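# Latch lids and run the idle or paused thermal cyclers

## Task

For every thermal cycler whose display reads Idle or Paused at the beginning: lower its lid by hand (no dropping or slamming) and latch it, then make the cycler display Running, resuming a paused run instead of starting a new one and never ending a run with STOP or by raising the handle mid-run. Cyclers that read Running or Complete at the beginning must keep that status, with no run started, paused or stopped on them, and their lids and plates left untouched. Every cycler must finish no more than about a finger's width from its original spot, upright and barely rotated, and every plate must sit flat in its block. The result must hold without the robot supporting anything; finally open the gripper and move the arm away.

## Robot and tools

Robot: one Franka FR3 arm with a Robotiq 2F-140 two-finger gripper and three cameras: cam_head_left (672x504), cam_head_right (672x504) and cam_wrist (616x616). There is only this one arm, so every motion command carries a single row.

Frame: all poses are in the scene frame. Its origin lies on the table surface under the arm base; +z is up, +x points forward, and +y is to the left when facing along +x. The base itself may be slightly tilted. Reported hand position can be a little off, more so when the arm reaches far.

The row (10 numbers, one list): x, y, z in metres, then qw, qx, qy, qz (w first), then position, force_limit, speed. The first seven are an absolute target pose for end_effector_position and end_effector_quat_wxyz, in the scene frame. end_effector_position is the midpoint between the closed finger pads; closed fingertips extend about 33 mm past it, fully open ones about 9 mm. The fingers point along the gripper's +z and open/close along its y. Always resend the wanted quaternion, since the reported one drifts. The last three numbers are each in [-1, 1]: position (+1 fully open at 140 mm, about -0.8 pads touching, -1 closes until blocked); force_limit (about 14 N at -1, 60 N at 0, 107 N at +1 on parts up to 40 mm wide); speed of the finger gap (about 30, 140, 250 mm/s at -1, 0, +1). Closing pushes the fingertips roughly 24 mm farther from the arm, so keep clearance above surfaces.

execute_actions: argument actions holds at most one item. Empty list = look at the current state. {"rows": [...], "steps": n} runs up to 15 control steps of 1/30 s, one row per step, the last row repeating if rows run out (default 15 steps). {"steps": n} alone is a wait of up to 300 steps counted from the previous result, reply time included. A target more than 0.6 m from the last reported position along any gripper axis is refused and nothing is sent. Each step the command is clipped to within 70 mm and 16 degrees of the measured pose; after the action the arm only continues to that clipped pose, so check the result and send the remainder. Optional pictures (boolean) turns camera images on or off.

move: target is one 10-number row (absolute pose plus finger numbers, sent at the start); speed is the path's top speed in m/s, 0.002 to 0.5 (default 0.25), with rotation capped at twice that in rad/s. The path is straight, lasts 0.5 to 10 s (longer paths stop short), turns the short way, and does not avoid obstacles. The hand may lag, overshoot the speed, or deviate, particularly near full arm extension. Faster contact and targets set deeper past a contact both mean harder impacts. The result adds a move: line: done (settled near target), or off_target, moving, held, fault; plus the distance to target and limits (paced = pose was clipped; held = a check blocked some steps, after which the arm may jump faster).

wait: seconds from 0 to 10; the robot gets nothing new. zoom_image: camera name and region [x0, y0, x1, y1] in that camera's pixels, origin top-left, at most 504 by 504. read_manual: section "licences" returns URDF licence text only. finished_scene: pass the current scene's integer number; irreversible, and the result reports success. Answering without any tool call ends things.

Result lines: the state line gives the gripper pose. object_status: 0 moving, 1 blocked while opening, 2 blocked while closing (a grip), 3 reached the requested position or pads met. To confirm a grasp, send -1 and look for 2. To squeeze harder while at 2, raise force_limit and nudge position (e.g. -1 to -0.98). position_measured is in counts: 3 open, 230 pads together, not linear. HELD marks steps where the clearance check withheld part of a row; "pose unreachable" means the check altered or blocked the command (a mount under the base counts as arm). "Hand target" shows where the controller is currently driving.

Limits: joint ranges in rad from base out: -2.744..2.744, -1.784..1.784, -2.901..2.901, elbow -3.042..-0.152, -2.807..2.807, wrist pitch 0.544..4.517, -3.016..3.016. Load limits (N m): 20, 20, 18, 18, 12, 12, 12, including a carried object's weight. Reaching one triggers a 10 s stop and drops the rest of the call. Carrying load heats motors; MOTOR HOT warns, and an OVER-TEMPERATURE FAULT brakes the arm until cool. The simulation keeps running while you reply.

Task notes: a lid counts as latched only when both the lid is fully closed and its handle sits fully down on its stop. For a closed but unlatched lid, grip the handle, swing it all the way up (the lid may rise too), then bring it down onto its stop while still holding. START and the RESUME soft key work only on a latched lid. Use RESUME for paused units. Avoid: dropping or slamming lids, pressing STOP, lifting a running unit's handle, touching units that began Running or Complete, shoving or rotating cyclers, tilting plates, and pushing anything off the table. Finish by opening the fingers and withdrawing.

Each tool is called after ">>>" as name(argument=value, ...), one argument or row to a line, values as JSON.

## Session

>>> execute_actions(
  actions=[],
)

Scene clock: 0.00 s of 7800.00 s.
end_effector_position=(+0.2865, +0.4547, +0.3870) position_measured=3 object_status=3 end_effector_quat_wxyz=(-0.038, +0.969, -0.145, +0.197)
Joint positions: [ 1.133 -0.256  0.077 -2.109 -0.37   2.003  0.032]
Joint velocities: [ 0.001 -0.     0.    -0.002  0.001 -0.     0.001]
Hand target: +0.286, +0.455, +0.387; -0.038, +0.969, -0.145, +0.197

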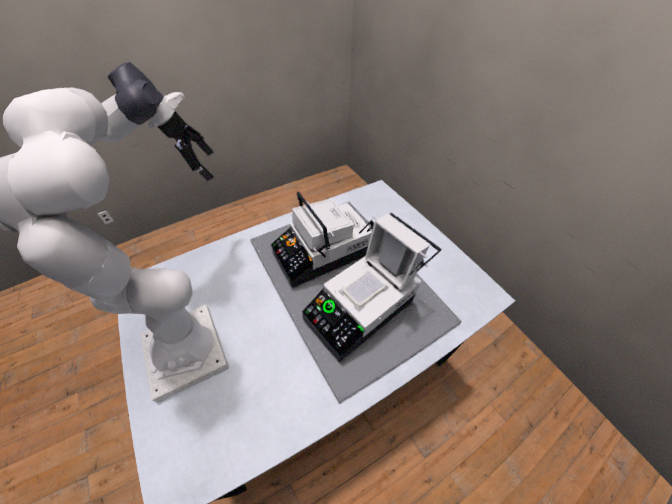

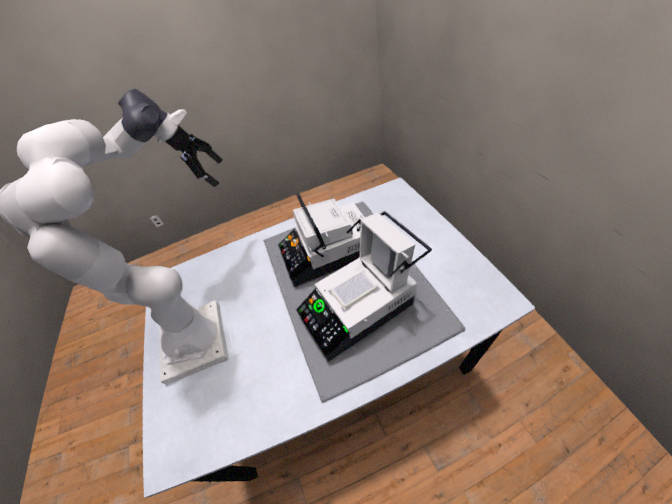

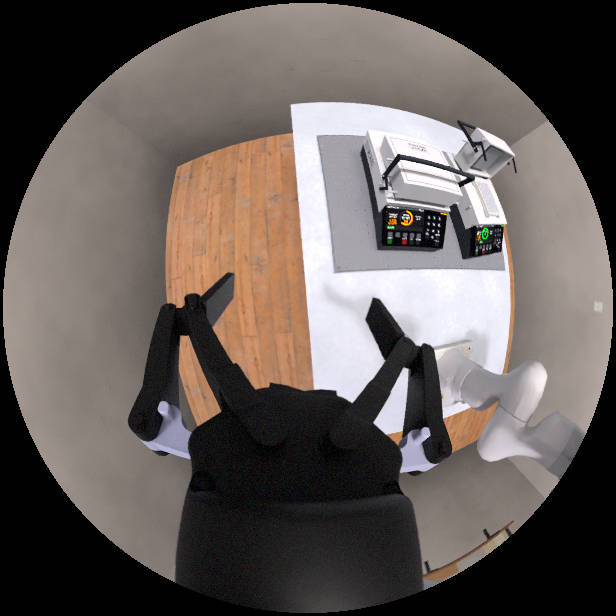

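>>> move(
  target=[0.33, 0.08, 0.36, 0, 1, 0, 0, -1, -0.3, 0],
  speed=0.25,
)

>>> zoom_image(
  camera="cam_wrist",
  region=[170, 60, 470, 300],
)

>>> zoom_image(
  camera="cam_head_left",
  region=[250, 170, 450, 370],
)

Scene clock: 10.70 s of 7800.00 s.
end_effector_position=(+0.3304, +0.0760, +0.3589) position_measured=232 object_status=3 end_effector_quat_wxyz=(+0.006, +1.000, -0.009, -0.002)
Joint positions: [ 1.198 -0.915 -0.651 -2.406 -0.5    1.582 -0.808]
Joint velocities: [ 0.001  0.001  0.001  0.    -0.004 -0.007 -0.024]
Hand target: +0.331, +0.075, +0.359; +0.006, +1.000, -0.003, -0.002
Off the commanded pose: 0.004 m, 1 deg.
After step 90, 5.27 s passed at rest.
move: off_target

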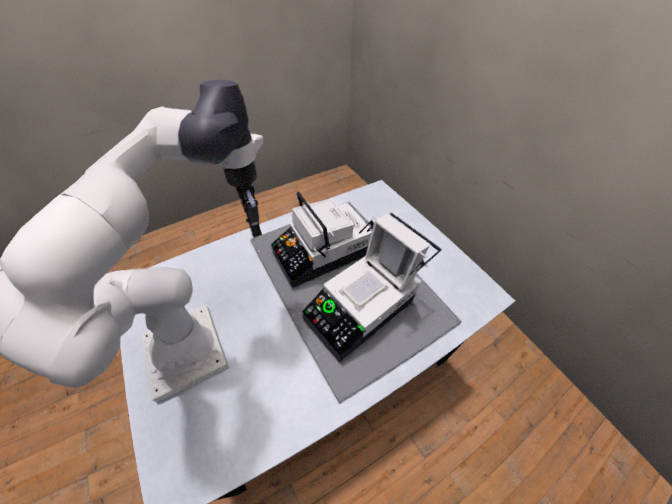

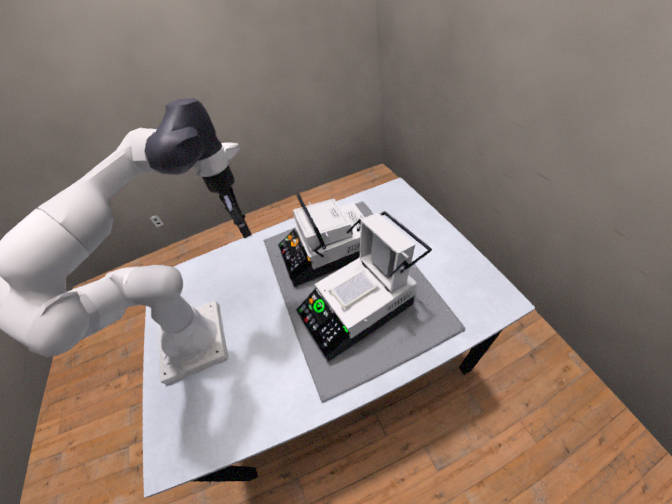

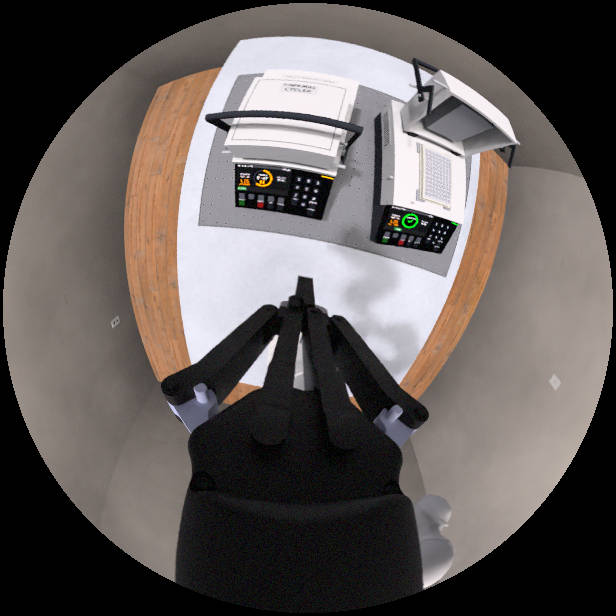

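Region (170, 60, 470, 300) of cam_wrist's 616x616 image, scaled by 1.680, with more detail than that image has; it fills the top 403 rows of this view, and the rest is white.

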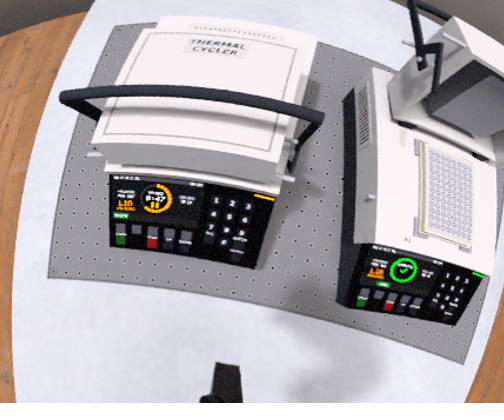

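Region (250, 170, 450, 370) of cam_head_left's 672x504 image, scaled by 2.520, with more detail than that image has.

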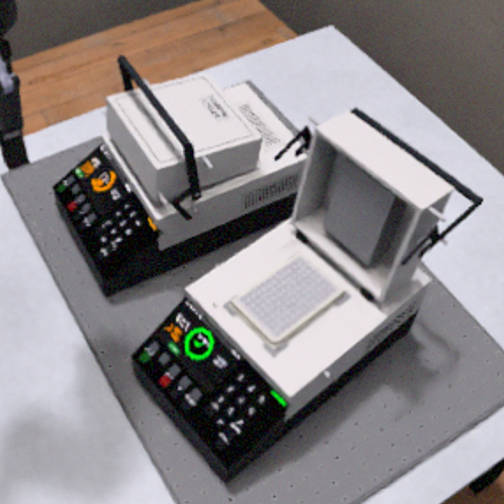

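>>> move(
  target=[0.42, 0.13, 0.40, 0, 1, 0, 0, -1, -0.3, 0],
  speed=0.2,
)

>>> zoom_image(
  camera="cam_wrist",
  region=[170, 100, 470, 330],
)

Scene clock: 33.87 s of 7800.00 s.
end_effector_position=(+0.4203, +0.1299, +0.4001) position_measured=232 object_status=3 end_effector_quat_wxyz=(+0.001, +1.000, -0.005, +0.003)
Joint positions: [ 1.434 -0.619 -0.833 -2.072 -0.442  1.616 -0.868]
Joint velocities: [ 0.02  -0.    -0.011  0.004 -0.001 -0.001 -0.017]
Hand target: +0.420, +0.130, +0.400; +0.001, +1.000, -0.000, +0.001
Off the commanded pose: 0.000 m, 1 deg.
After step 90, 19.10 s passed at rest.
move: done

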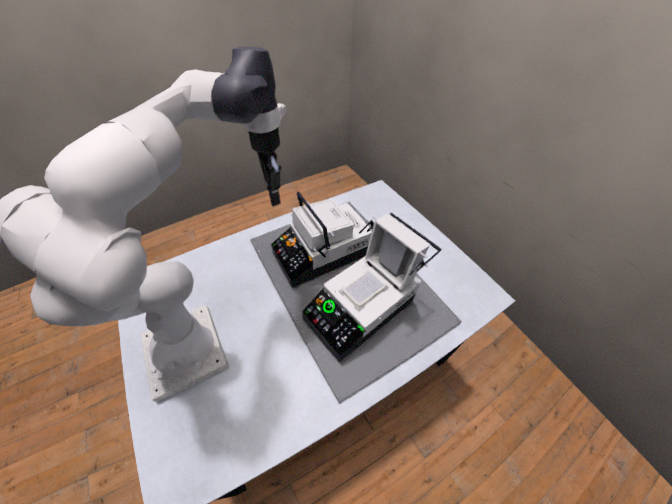

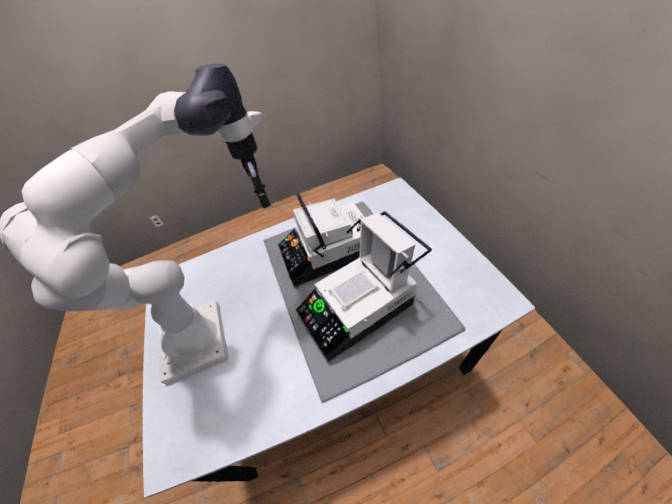

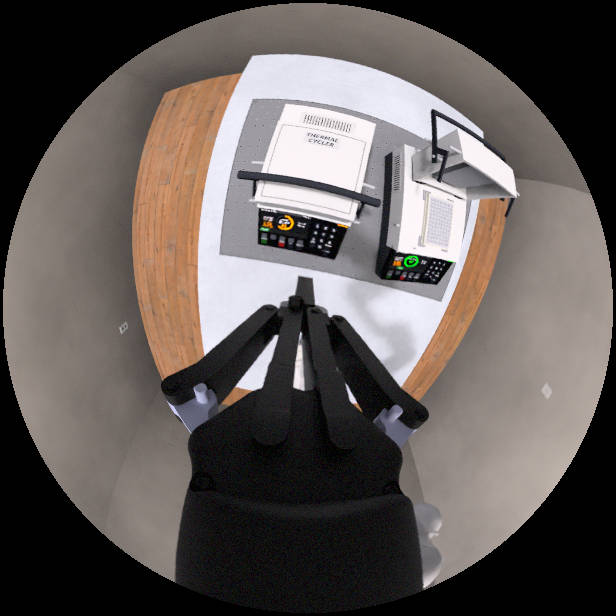

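Region (170, 100, 470, 330) of cam_wrist's 616x616 image, scaled by 1.680, with more detail than that image has; it fills the top 386 rows of this view, and the rest is white.

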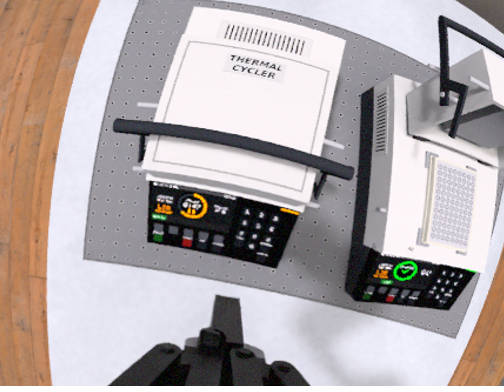

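>>> execute_actions(
  actions=[],
)

Scene clock: 63.03 s of 7800.00 s.
end_effector_position=(+0.4204, +0.1303, +0.4001) position_measured=232 object_status=3 end_effector_quat_wxyz=(+0.001, +1.000, -0.002, +0.002)
Joint positions: [ 1.436 -0.619 -0.834 -2.071 -0.442  1.616 -0.874]
Joint velocities: [ 0.     0.001  0.001 -0.001 -0.     0.     0.   ]
Hand target: +0.420, +0.130, +0.400; +0.001, +1.000, -0.000, +0.001
Off the commanded pose: 0.001 m, 0 deg.
Steps of this call (steps 1 to 90: nothing new was sent; then 26.17 s passed at rest). Readings (end_effector_position | what the end effector reports):
1: (+0.4203, +0.1300, +0.4001) | position_measured=232 object_status=3
2: (+0.4203, +0.1301, +0.4001) | position_measured=232 object_status=3
4: (+0.4203, +0.1302, +0.4000) | position_measured=232 object_status=3
8: (+0.4203, +0.1303, +0.4000) | position_measured=232 object_status=3
90: the state above

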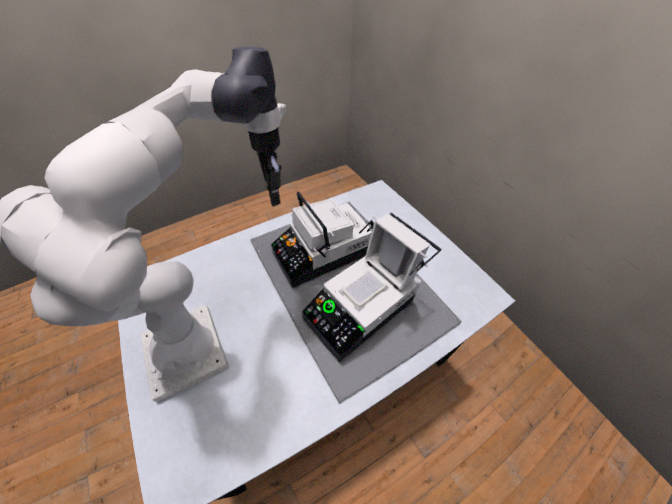

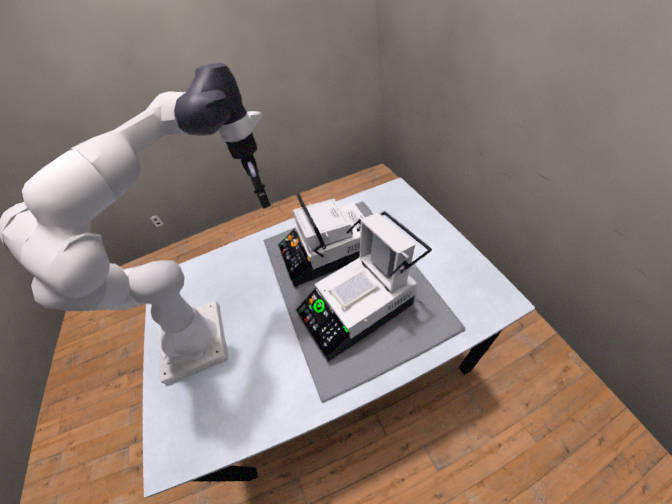

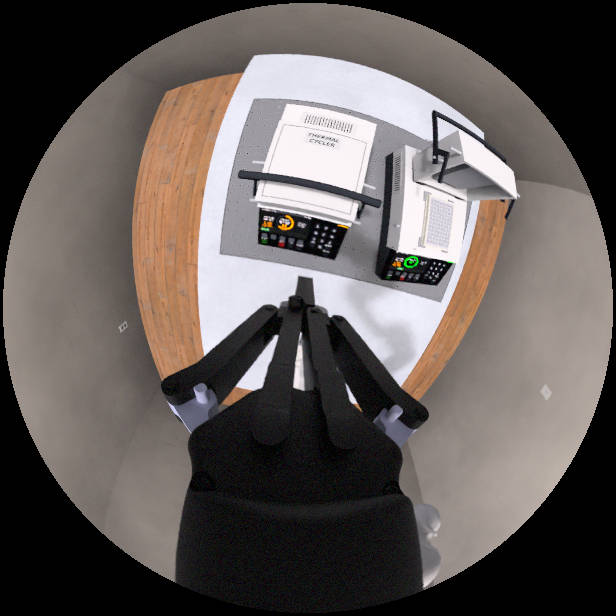

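>>> zoom_image(
  camera="cam_head_left",
  region=[250, 170, 450, 320],
)

>>> zoom_image(
  camera="cam_wrist",
  region=[210, 80, 410, 280],
)

Region (250, 170, 450, 320) of cam_head_left's 672x504 image, scaled by 2.520, with more detail than that image has; it fills the top 378 rows of this view, and the rest is white.

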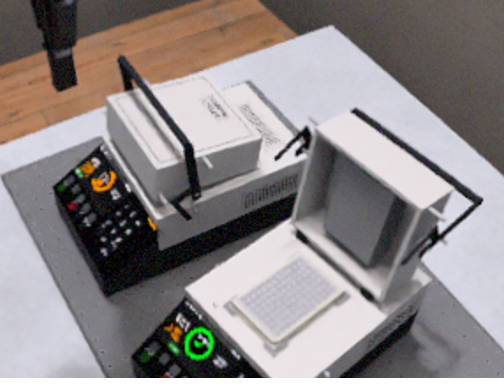

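Region (210, 80, 410, 280) of cam_wrist's 616x616 image, scaled by 2.520, with more detail than that image has.

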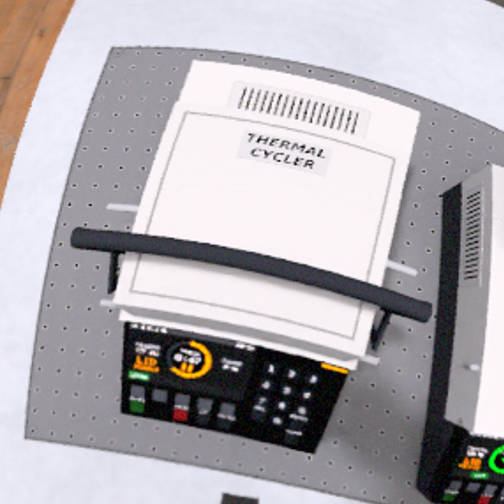

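>>> move(
  target=[0.46, 0.15, 0.36, 0, 1, 0, 0, -1, 0, 0],
  speed=0.1,
)

Scene clock: 97.17 s of 7800.00 s.
end_effector_position=(+0.4587, +0.1491, +0.3598) position_measured=233 object_status=3 end_effector_quat_wxyz=(+0.002, +1.000, -0.002, -0.001)
Joint positions: [ 1.57  -0.507 -1.015 -2.046 -0.428  1.733 -0.905]
Joint velocities: [ 0.01  -0.    -0.006  0.001  0.     0.006 -0.007]
Hand target: +0.460, +0.150, +0.360; +0.001, +1.000, +0.001, +0.001
Off the commanded pose: 0.002 m, 0 deg.
After step 90, 30.00 s passed at rest.
move: done

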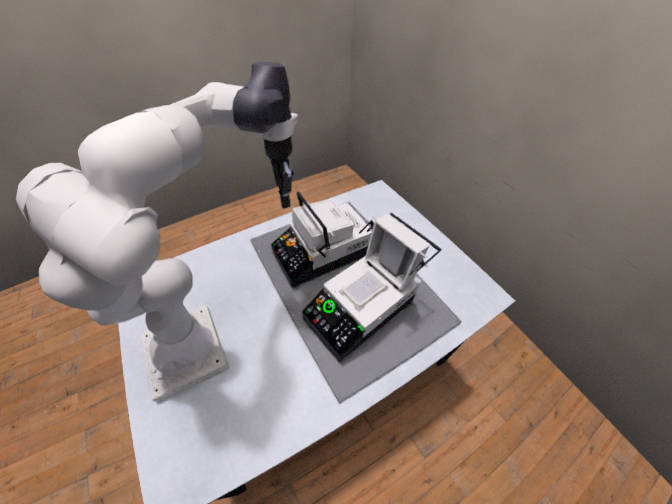

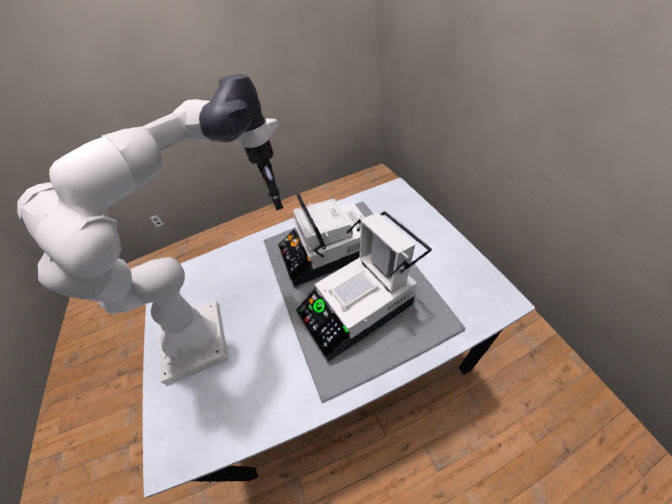

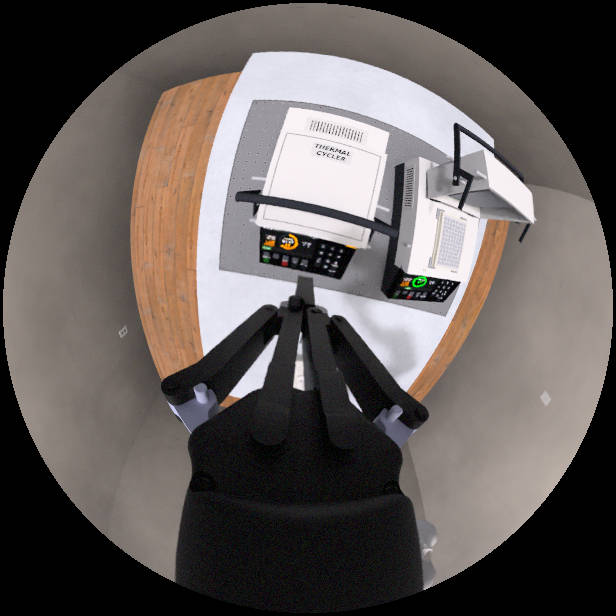

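>>> zoom_image(
  camera="cam_wrist",
  region=[210, 90, 430, 310],
)

>>> move(
  target=[0.46, 0.07, 0.36, 0, 1, 0, 0, -1, 0, 0],
  speed=0.1,
)

>>> zoom_image(
  camera="cam_wrist",
  region=[210, 90, 430, 310],
)

Region (210, 90, 430, 310) of cam_wrist's 616x616 image, scaled by 2.291, with more detail than that image has.

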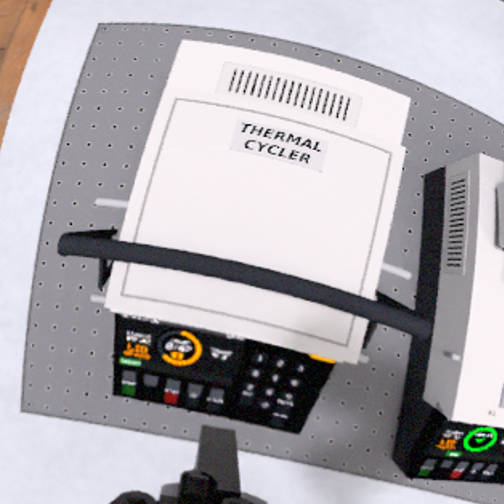

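Scene clock: 141.70 s of 7800.00 s.
end_effector_position=(+0.4605, +0.0703, +0.3601) position_measured=233 object_status=3 end_effector_quat_wxyz=(-0.001, +1.000, -0.007, -0.001)
Joint positions: [ 1.452 -0.635 -1.004 -2.088 -0.52   1.685 -0.972]
Joint velocities: [ 0.    -0.002 -0.    -0.002 -0.006 -0.008 -0.024]
Hand target: +0.460, +0.069, +0.360; +0.000, +1.000, -0.001, -0.001
Off the commanded pose: 0.001 m, 1 deg.
After step 90, 40.30 s passed at rest.
move: done

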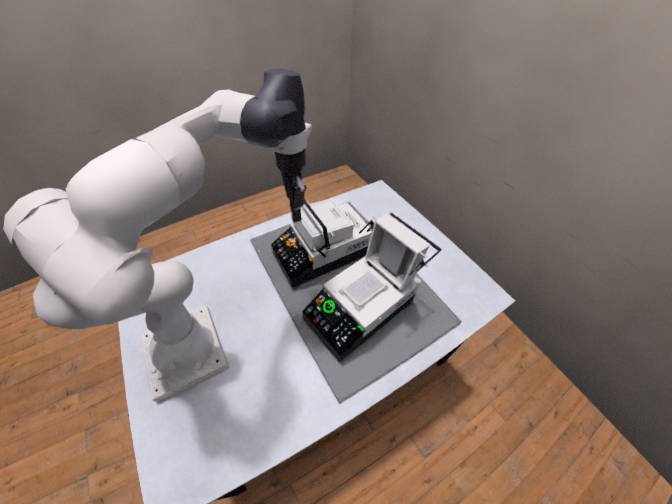

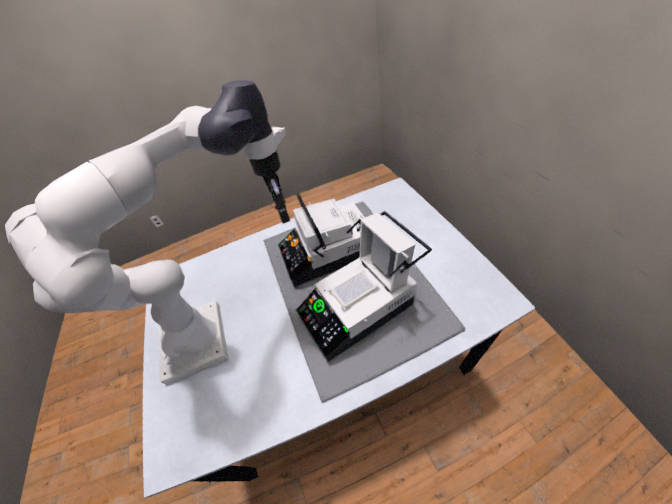

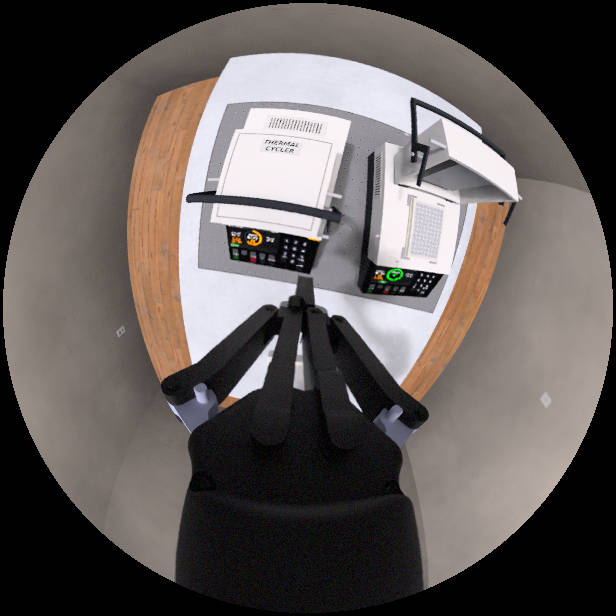

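Region (210, 90, 430, 310) of cam_wrist's 616x616 image, scaled by 2.291, with more detail than that image has.

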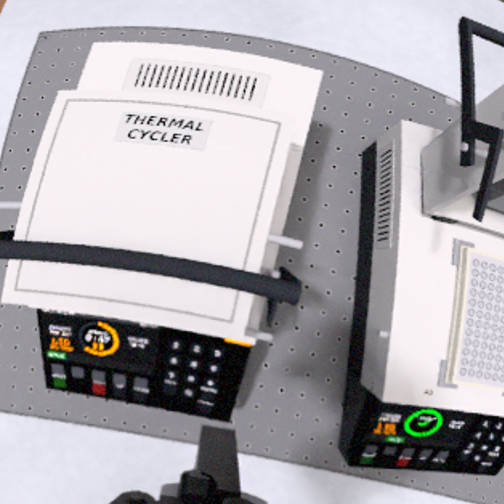

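>>> move(
  target=[0.52, 0.155, 0.335, 0, 0.9914, 0, 0.1305, -1, 0, 0],
  speed=0.08,
)

Scene clock: 204.77 s of 7800.00 s.
end_effector_position=(+0.5199, +0.1562, +0.3363) position_measured=233 object_status=3 end_effector_quat_wxyz=(-0.003, +0.991, +0.005, +0.130)
Joint positions: [ 1.503 -0.52  -0.995 -2.206 -0.624  2.068 -0.829]
Joint velocities: [-0.004  0.002 -0.    -0.001  0.     0.014  0.017]
Hand target: +0.521, +0.156, +0.336; -0.003, +0.991, +0.001, +0.132
Off the commanded pose: 0.002 m, 1 deg.
After step 90, 57.87 s passed at rest.
move: done

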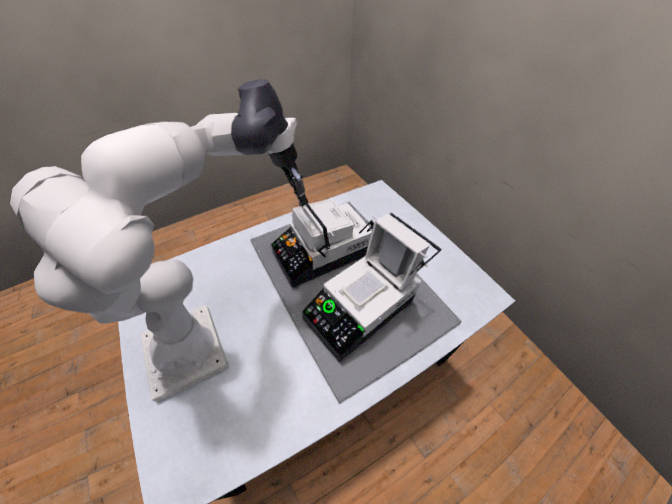

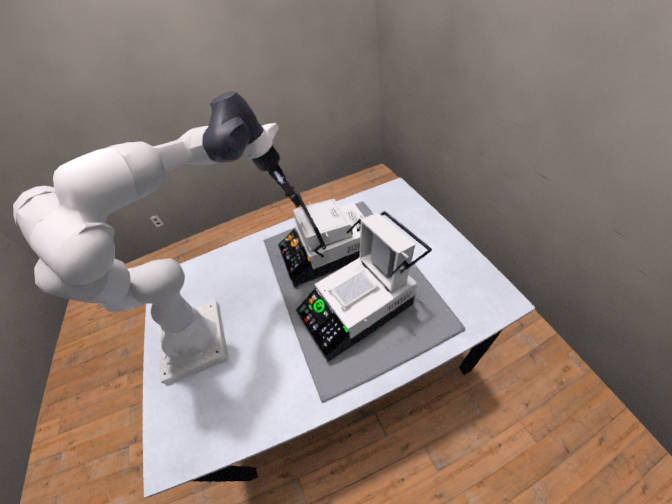

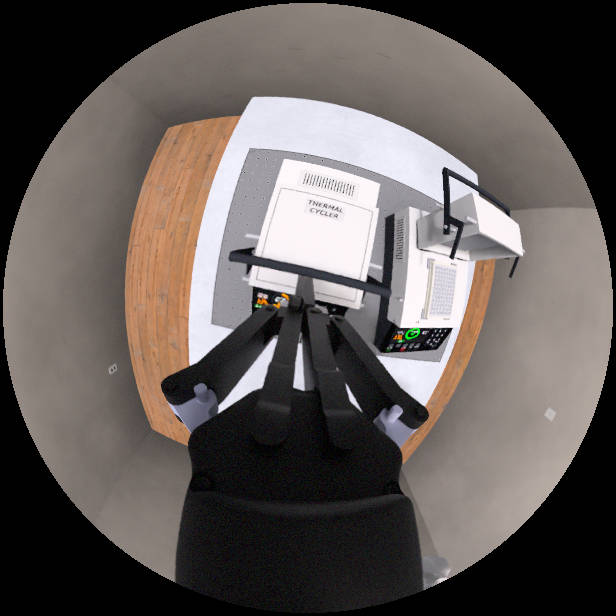

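>>> move(
  target=[0.512, 0.155, 0.33, 0.183, -0.683, 0.683, -0.183, -0.3, 0, 0],
  speed=0.05,
)

Scene clock: 235.63 s of 7800.00 s.
end_effector_position=(+0.5147, +0.1562, +0.3329) position_measured=167 object_status=3 end_effector_quat_wxyz=(-0.124, +0.867, -0.450, +0.174)
Joint positions: [ 1.035 -0.49  -0.631 -2.436 -0.557  2.384  0.097]
Joint velocities: [-0.     0.001  0.001 -0.001 -0.     0.004  0.029]
Hand target: +0.514, +0.157, +0.332; -0.125, +0.864, -0.456, +0.173
Off the commanded pose: 0.004 m, 35 deg.
After step 90, 17.50 s passed at rest.
move: off_target (path cut at 10 s)

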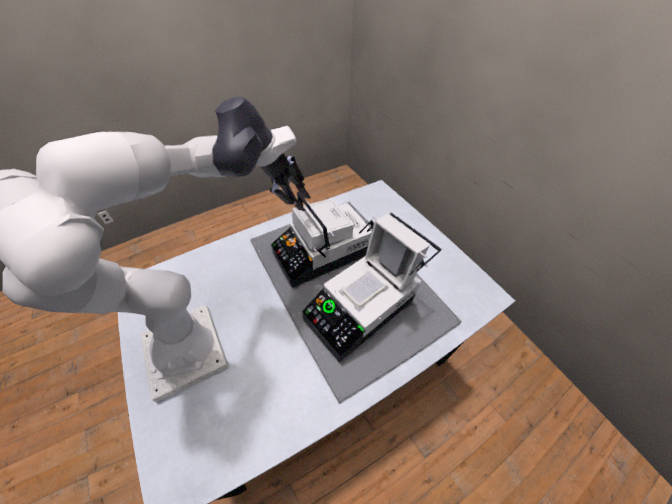

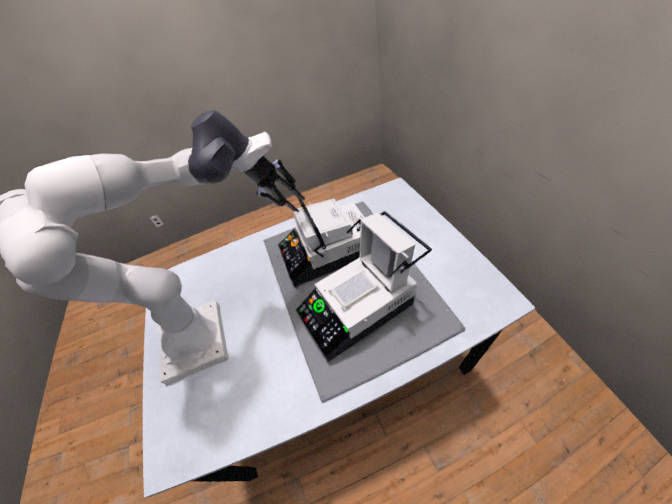

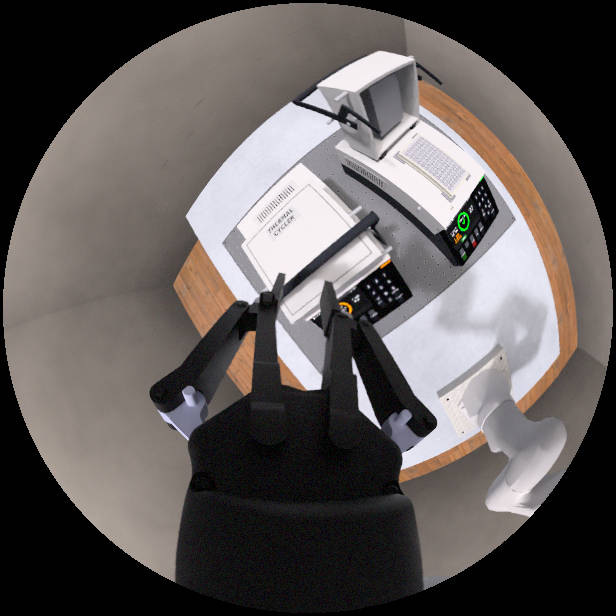

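>>> move(
  target=[0.512, 0.155, 0.33, 0.183, -0.683, 0.683, -0.183, -0.3, 0, 0],
  speed=0.2,
)

Scene clock: 243.23 s of 7800.00 s.
end_effector_position=(+0.5117, +0.1559, +0.3318) position_measured=167 object_status=3 end_effector_quat_wxyz=(-0.184, +0.688, -0.678, +0.183)
Joint positions: [ 0.663 -0.457 -0.269 -2.531 -0.508  2.524  0.696]
Joint velocities: [-0.002  0.001  0.003  0.001  0.002  0.003  0.028]
Hand target: +0.511, +0.156, +0.330; -0.184, +0.684, -0.682, +0.181
Off the commanded pose: 0.002 m, 1 deg.
After step 90, 2.20 s passed at rest.
move: done

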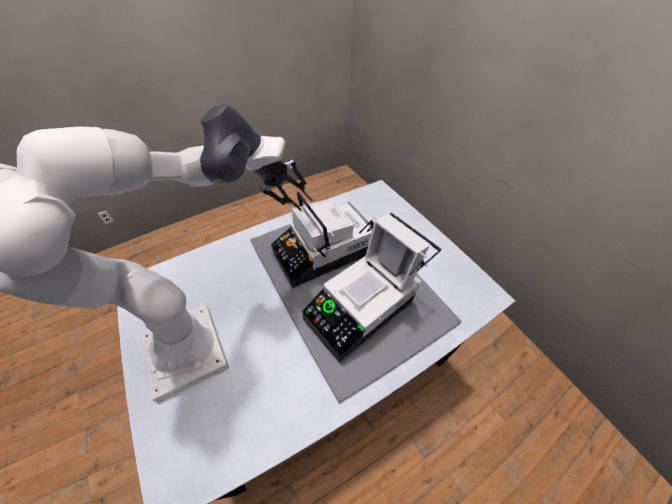

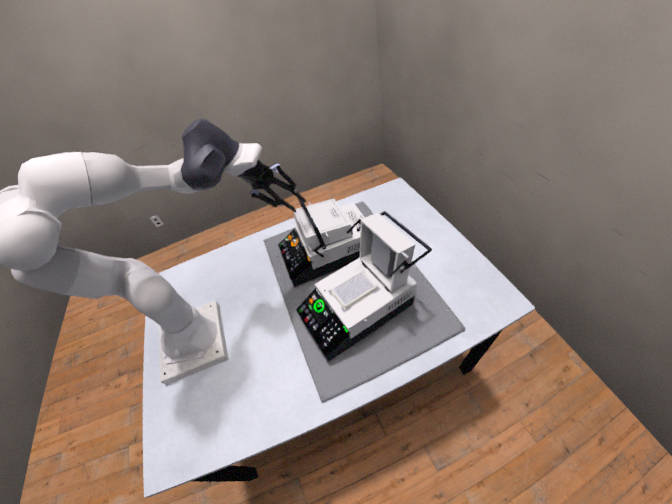

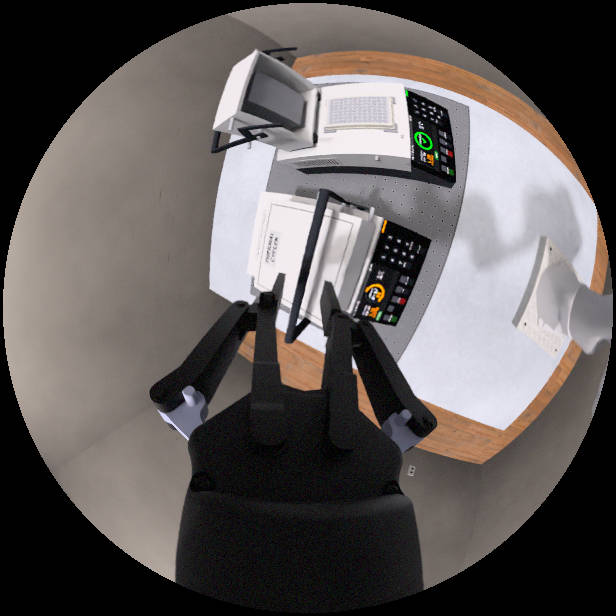

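>>> move(
  target=[0.533, 0.155, 0.293, 0.183, -0.683, 0.683, -0.183, -0.3, 0, 0],
  speed=0.03,
)

>>> zoom_image(
  camera="cam_wrist",
  region=[200, 150, 440, 390],
)

>>> zoom_image(
  camera="cam_head_left",
  region=[240, 150, 400, 270],
)

Scene clock: 258.63 s of 7800.00 s.
end_effector_position=(+0.5318, +0.1551, +0.2928) position_measured=167 object_status=3 end_effector_quat_wxyz=(-0.181, +0.685, -0.682, +0.182)
Joint positions: [ 0.633 -0.339 -0.278 -2.533 -0.525  2.644  0.719]
Joint velocities: [-0.008 -0.002 -0.001  0.    -0.001  0.022  0.005]
Hand target: +0.533, +0.155, +0.293; -0.183, +0.684, -0.683, +0.183
Off the commanded pose: 0.001 m, 0 deg.
After step 90, 10.67 s passed at rest.
move: done

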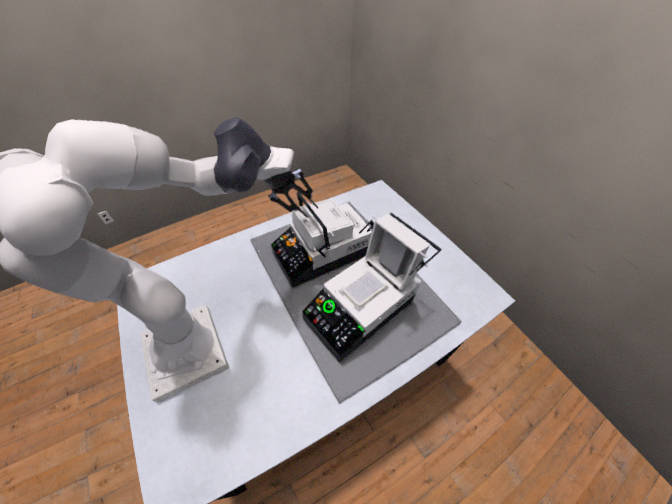

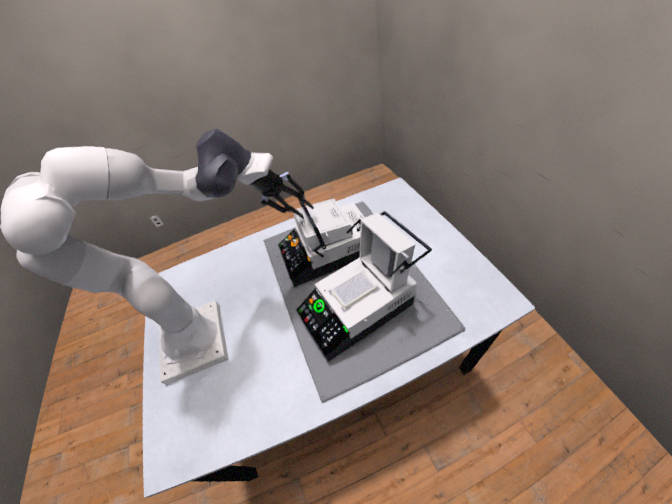

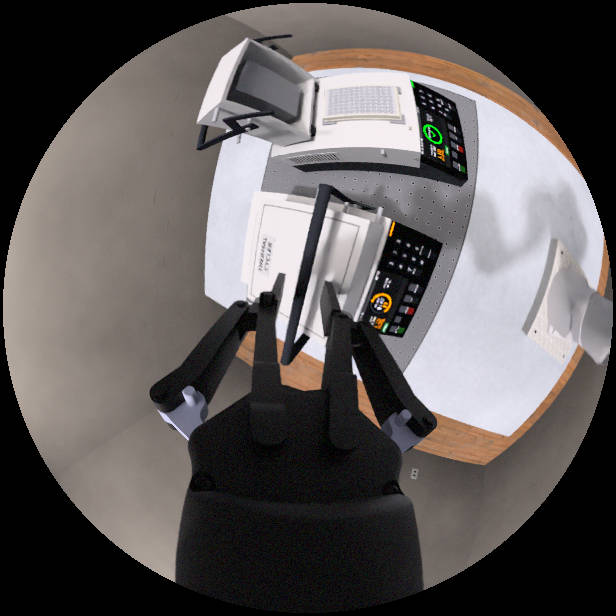

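Region (200, 150, 440, 390) of cam_wrist's 616x616 image, scaled by 2.100, with more detail than that image has.

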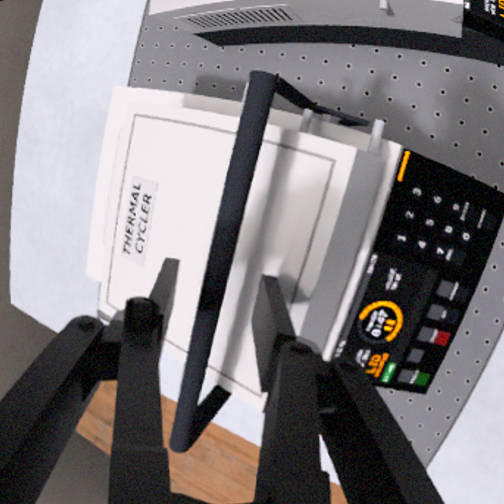

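Region (240, 150, 400, 270) of cam_head_left's 672x504 image, scaled by 3.150, with more detail than that image has; it fills the top 378 rows of this view, and the rest is white.

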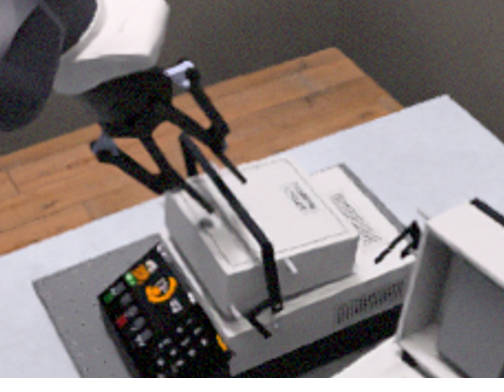

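>>> move(
  target=[0.541, 0.155, 0.279, 0.183, -0.683, 0.683, -0.183, -0.3, 0, 0],
  speed=0.015,
)

>>> zoom_image(
  camera="cam_wrist",
  region=[200, 150, 440, 390],
)

>>> zoom_image(
  camera="cam_head_left",
  region=[240, 150, 400, 270],
)

Scene clock: 270.57 s of 7800.00 s.
end_effector_position=(+0.5395, +0.1549, +0.2786) position_measured=167 object_status=3 end_effector_quat_wxyz=(-0.181, +0.684, -0.682, +0.182)
Joint positions: [ 0.619 -0.292 -0.278 -2.531 -0.53   2.69   0.724]
Joint velocities: [-0.006  0.     0.001  0.003 -0.002  0.013  0.003]
Hand target: +0.541, +0.155, +0.279; -0.183, +0.683, -0.683, +0.183
Off the commanded pose: 0.002 m, 0 deg.
After step 90, 7.60 s passed at rest.
move: done

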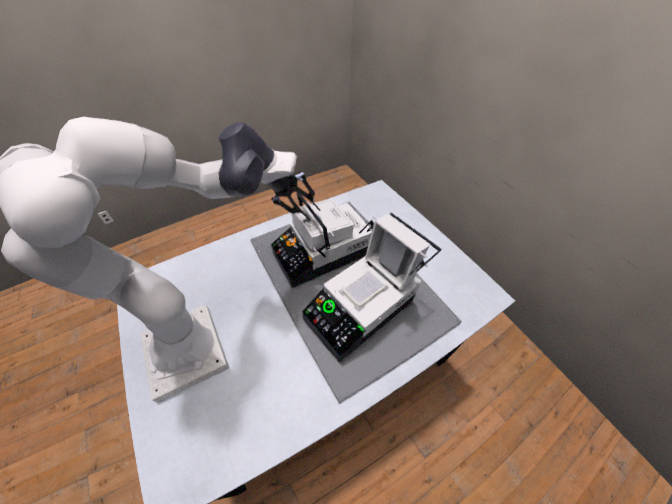

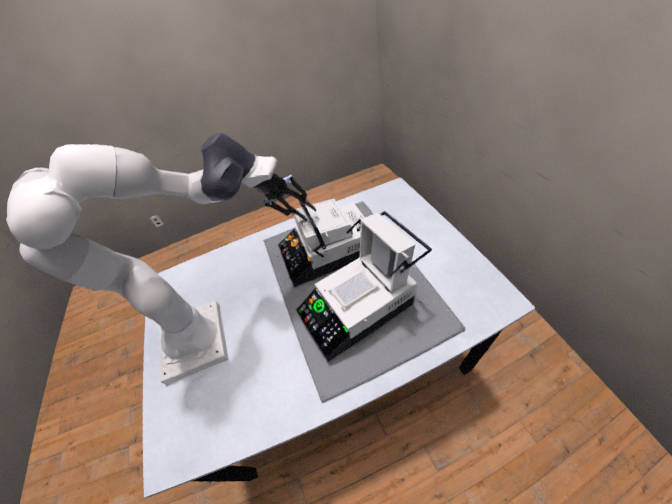

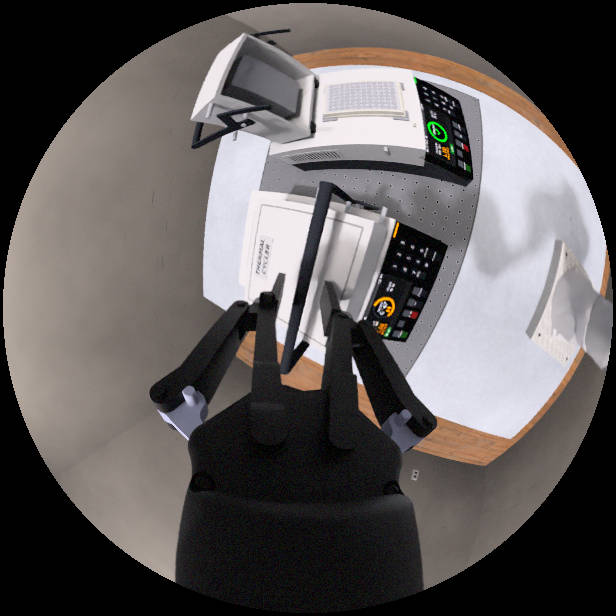

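Region (200, 150, 440, 390) of cam_wrist's 616x616 image, scaled by 2.100, with more detail than that image has.

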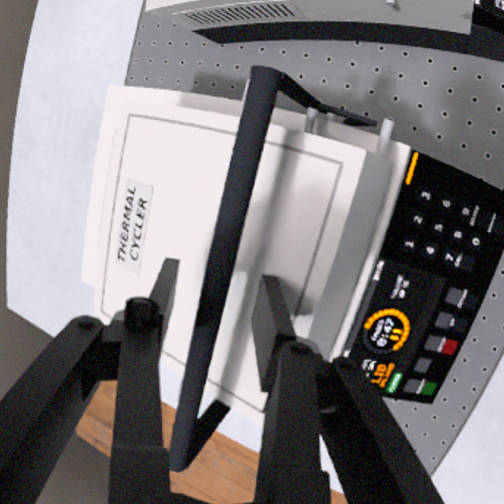

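Region (240, 150, 400, 270) of cam_head_left's 672x504 image, scaled by 3.150, with more detail than that image has; it fills the top 378 rows of this view, and the rest is white.

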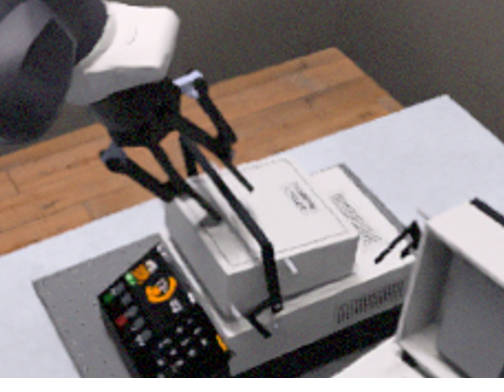

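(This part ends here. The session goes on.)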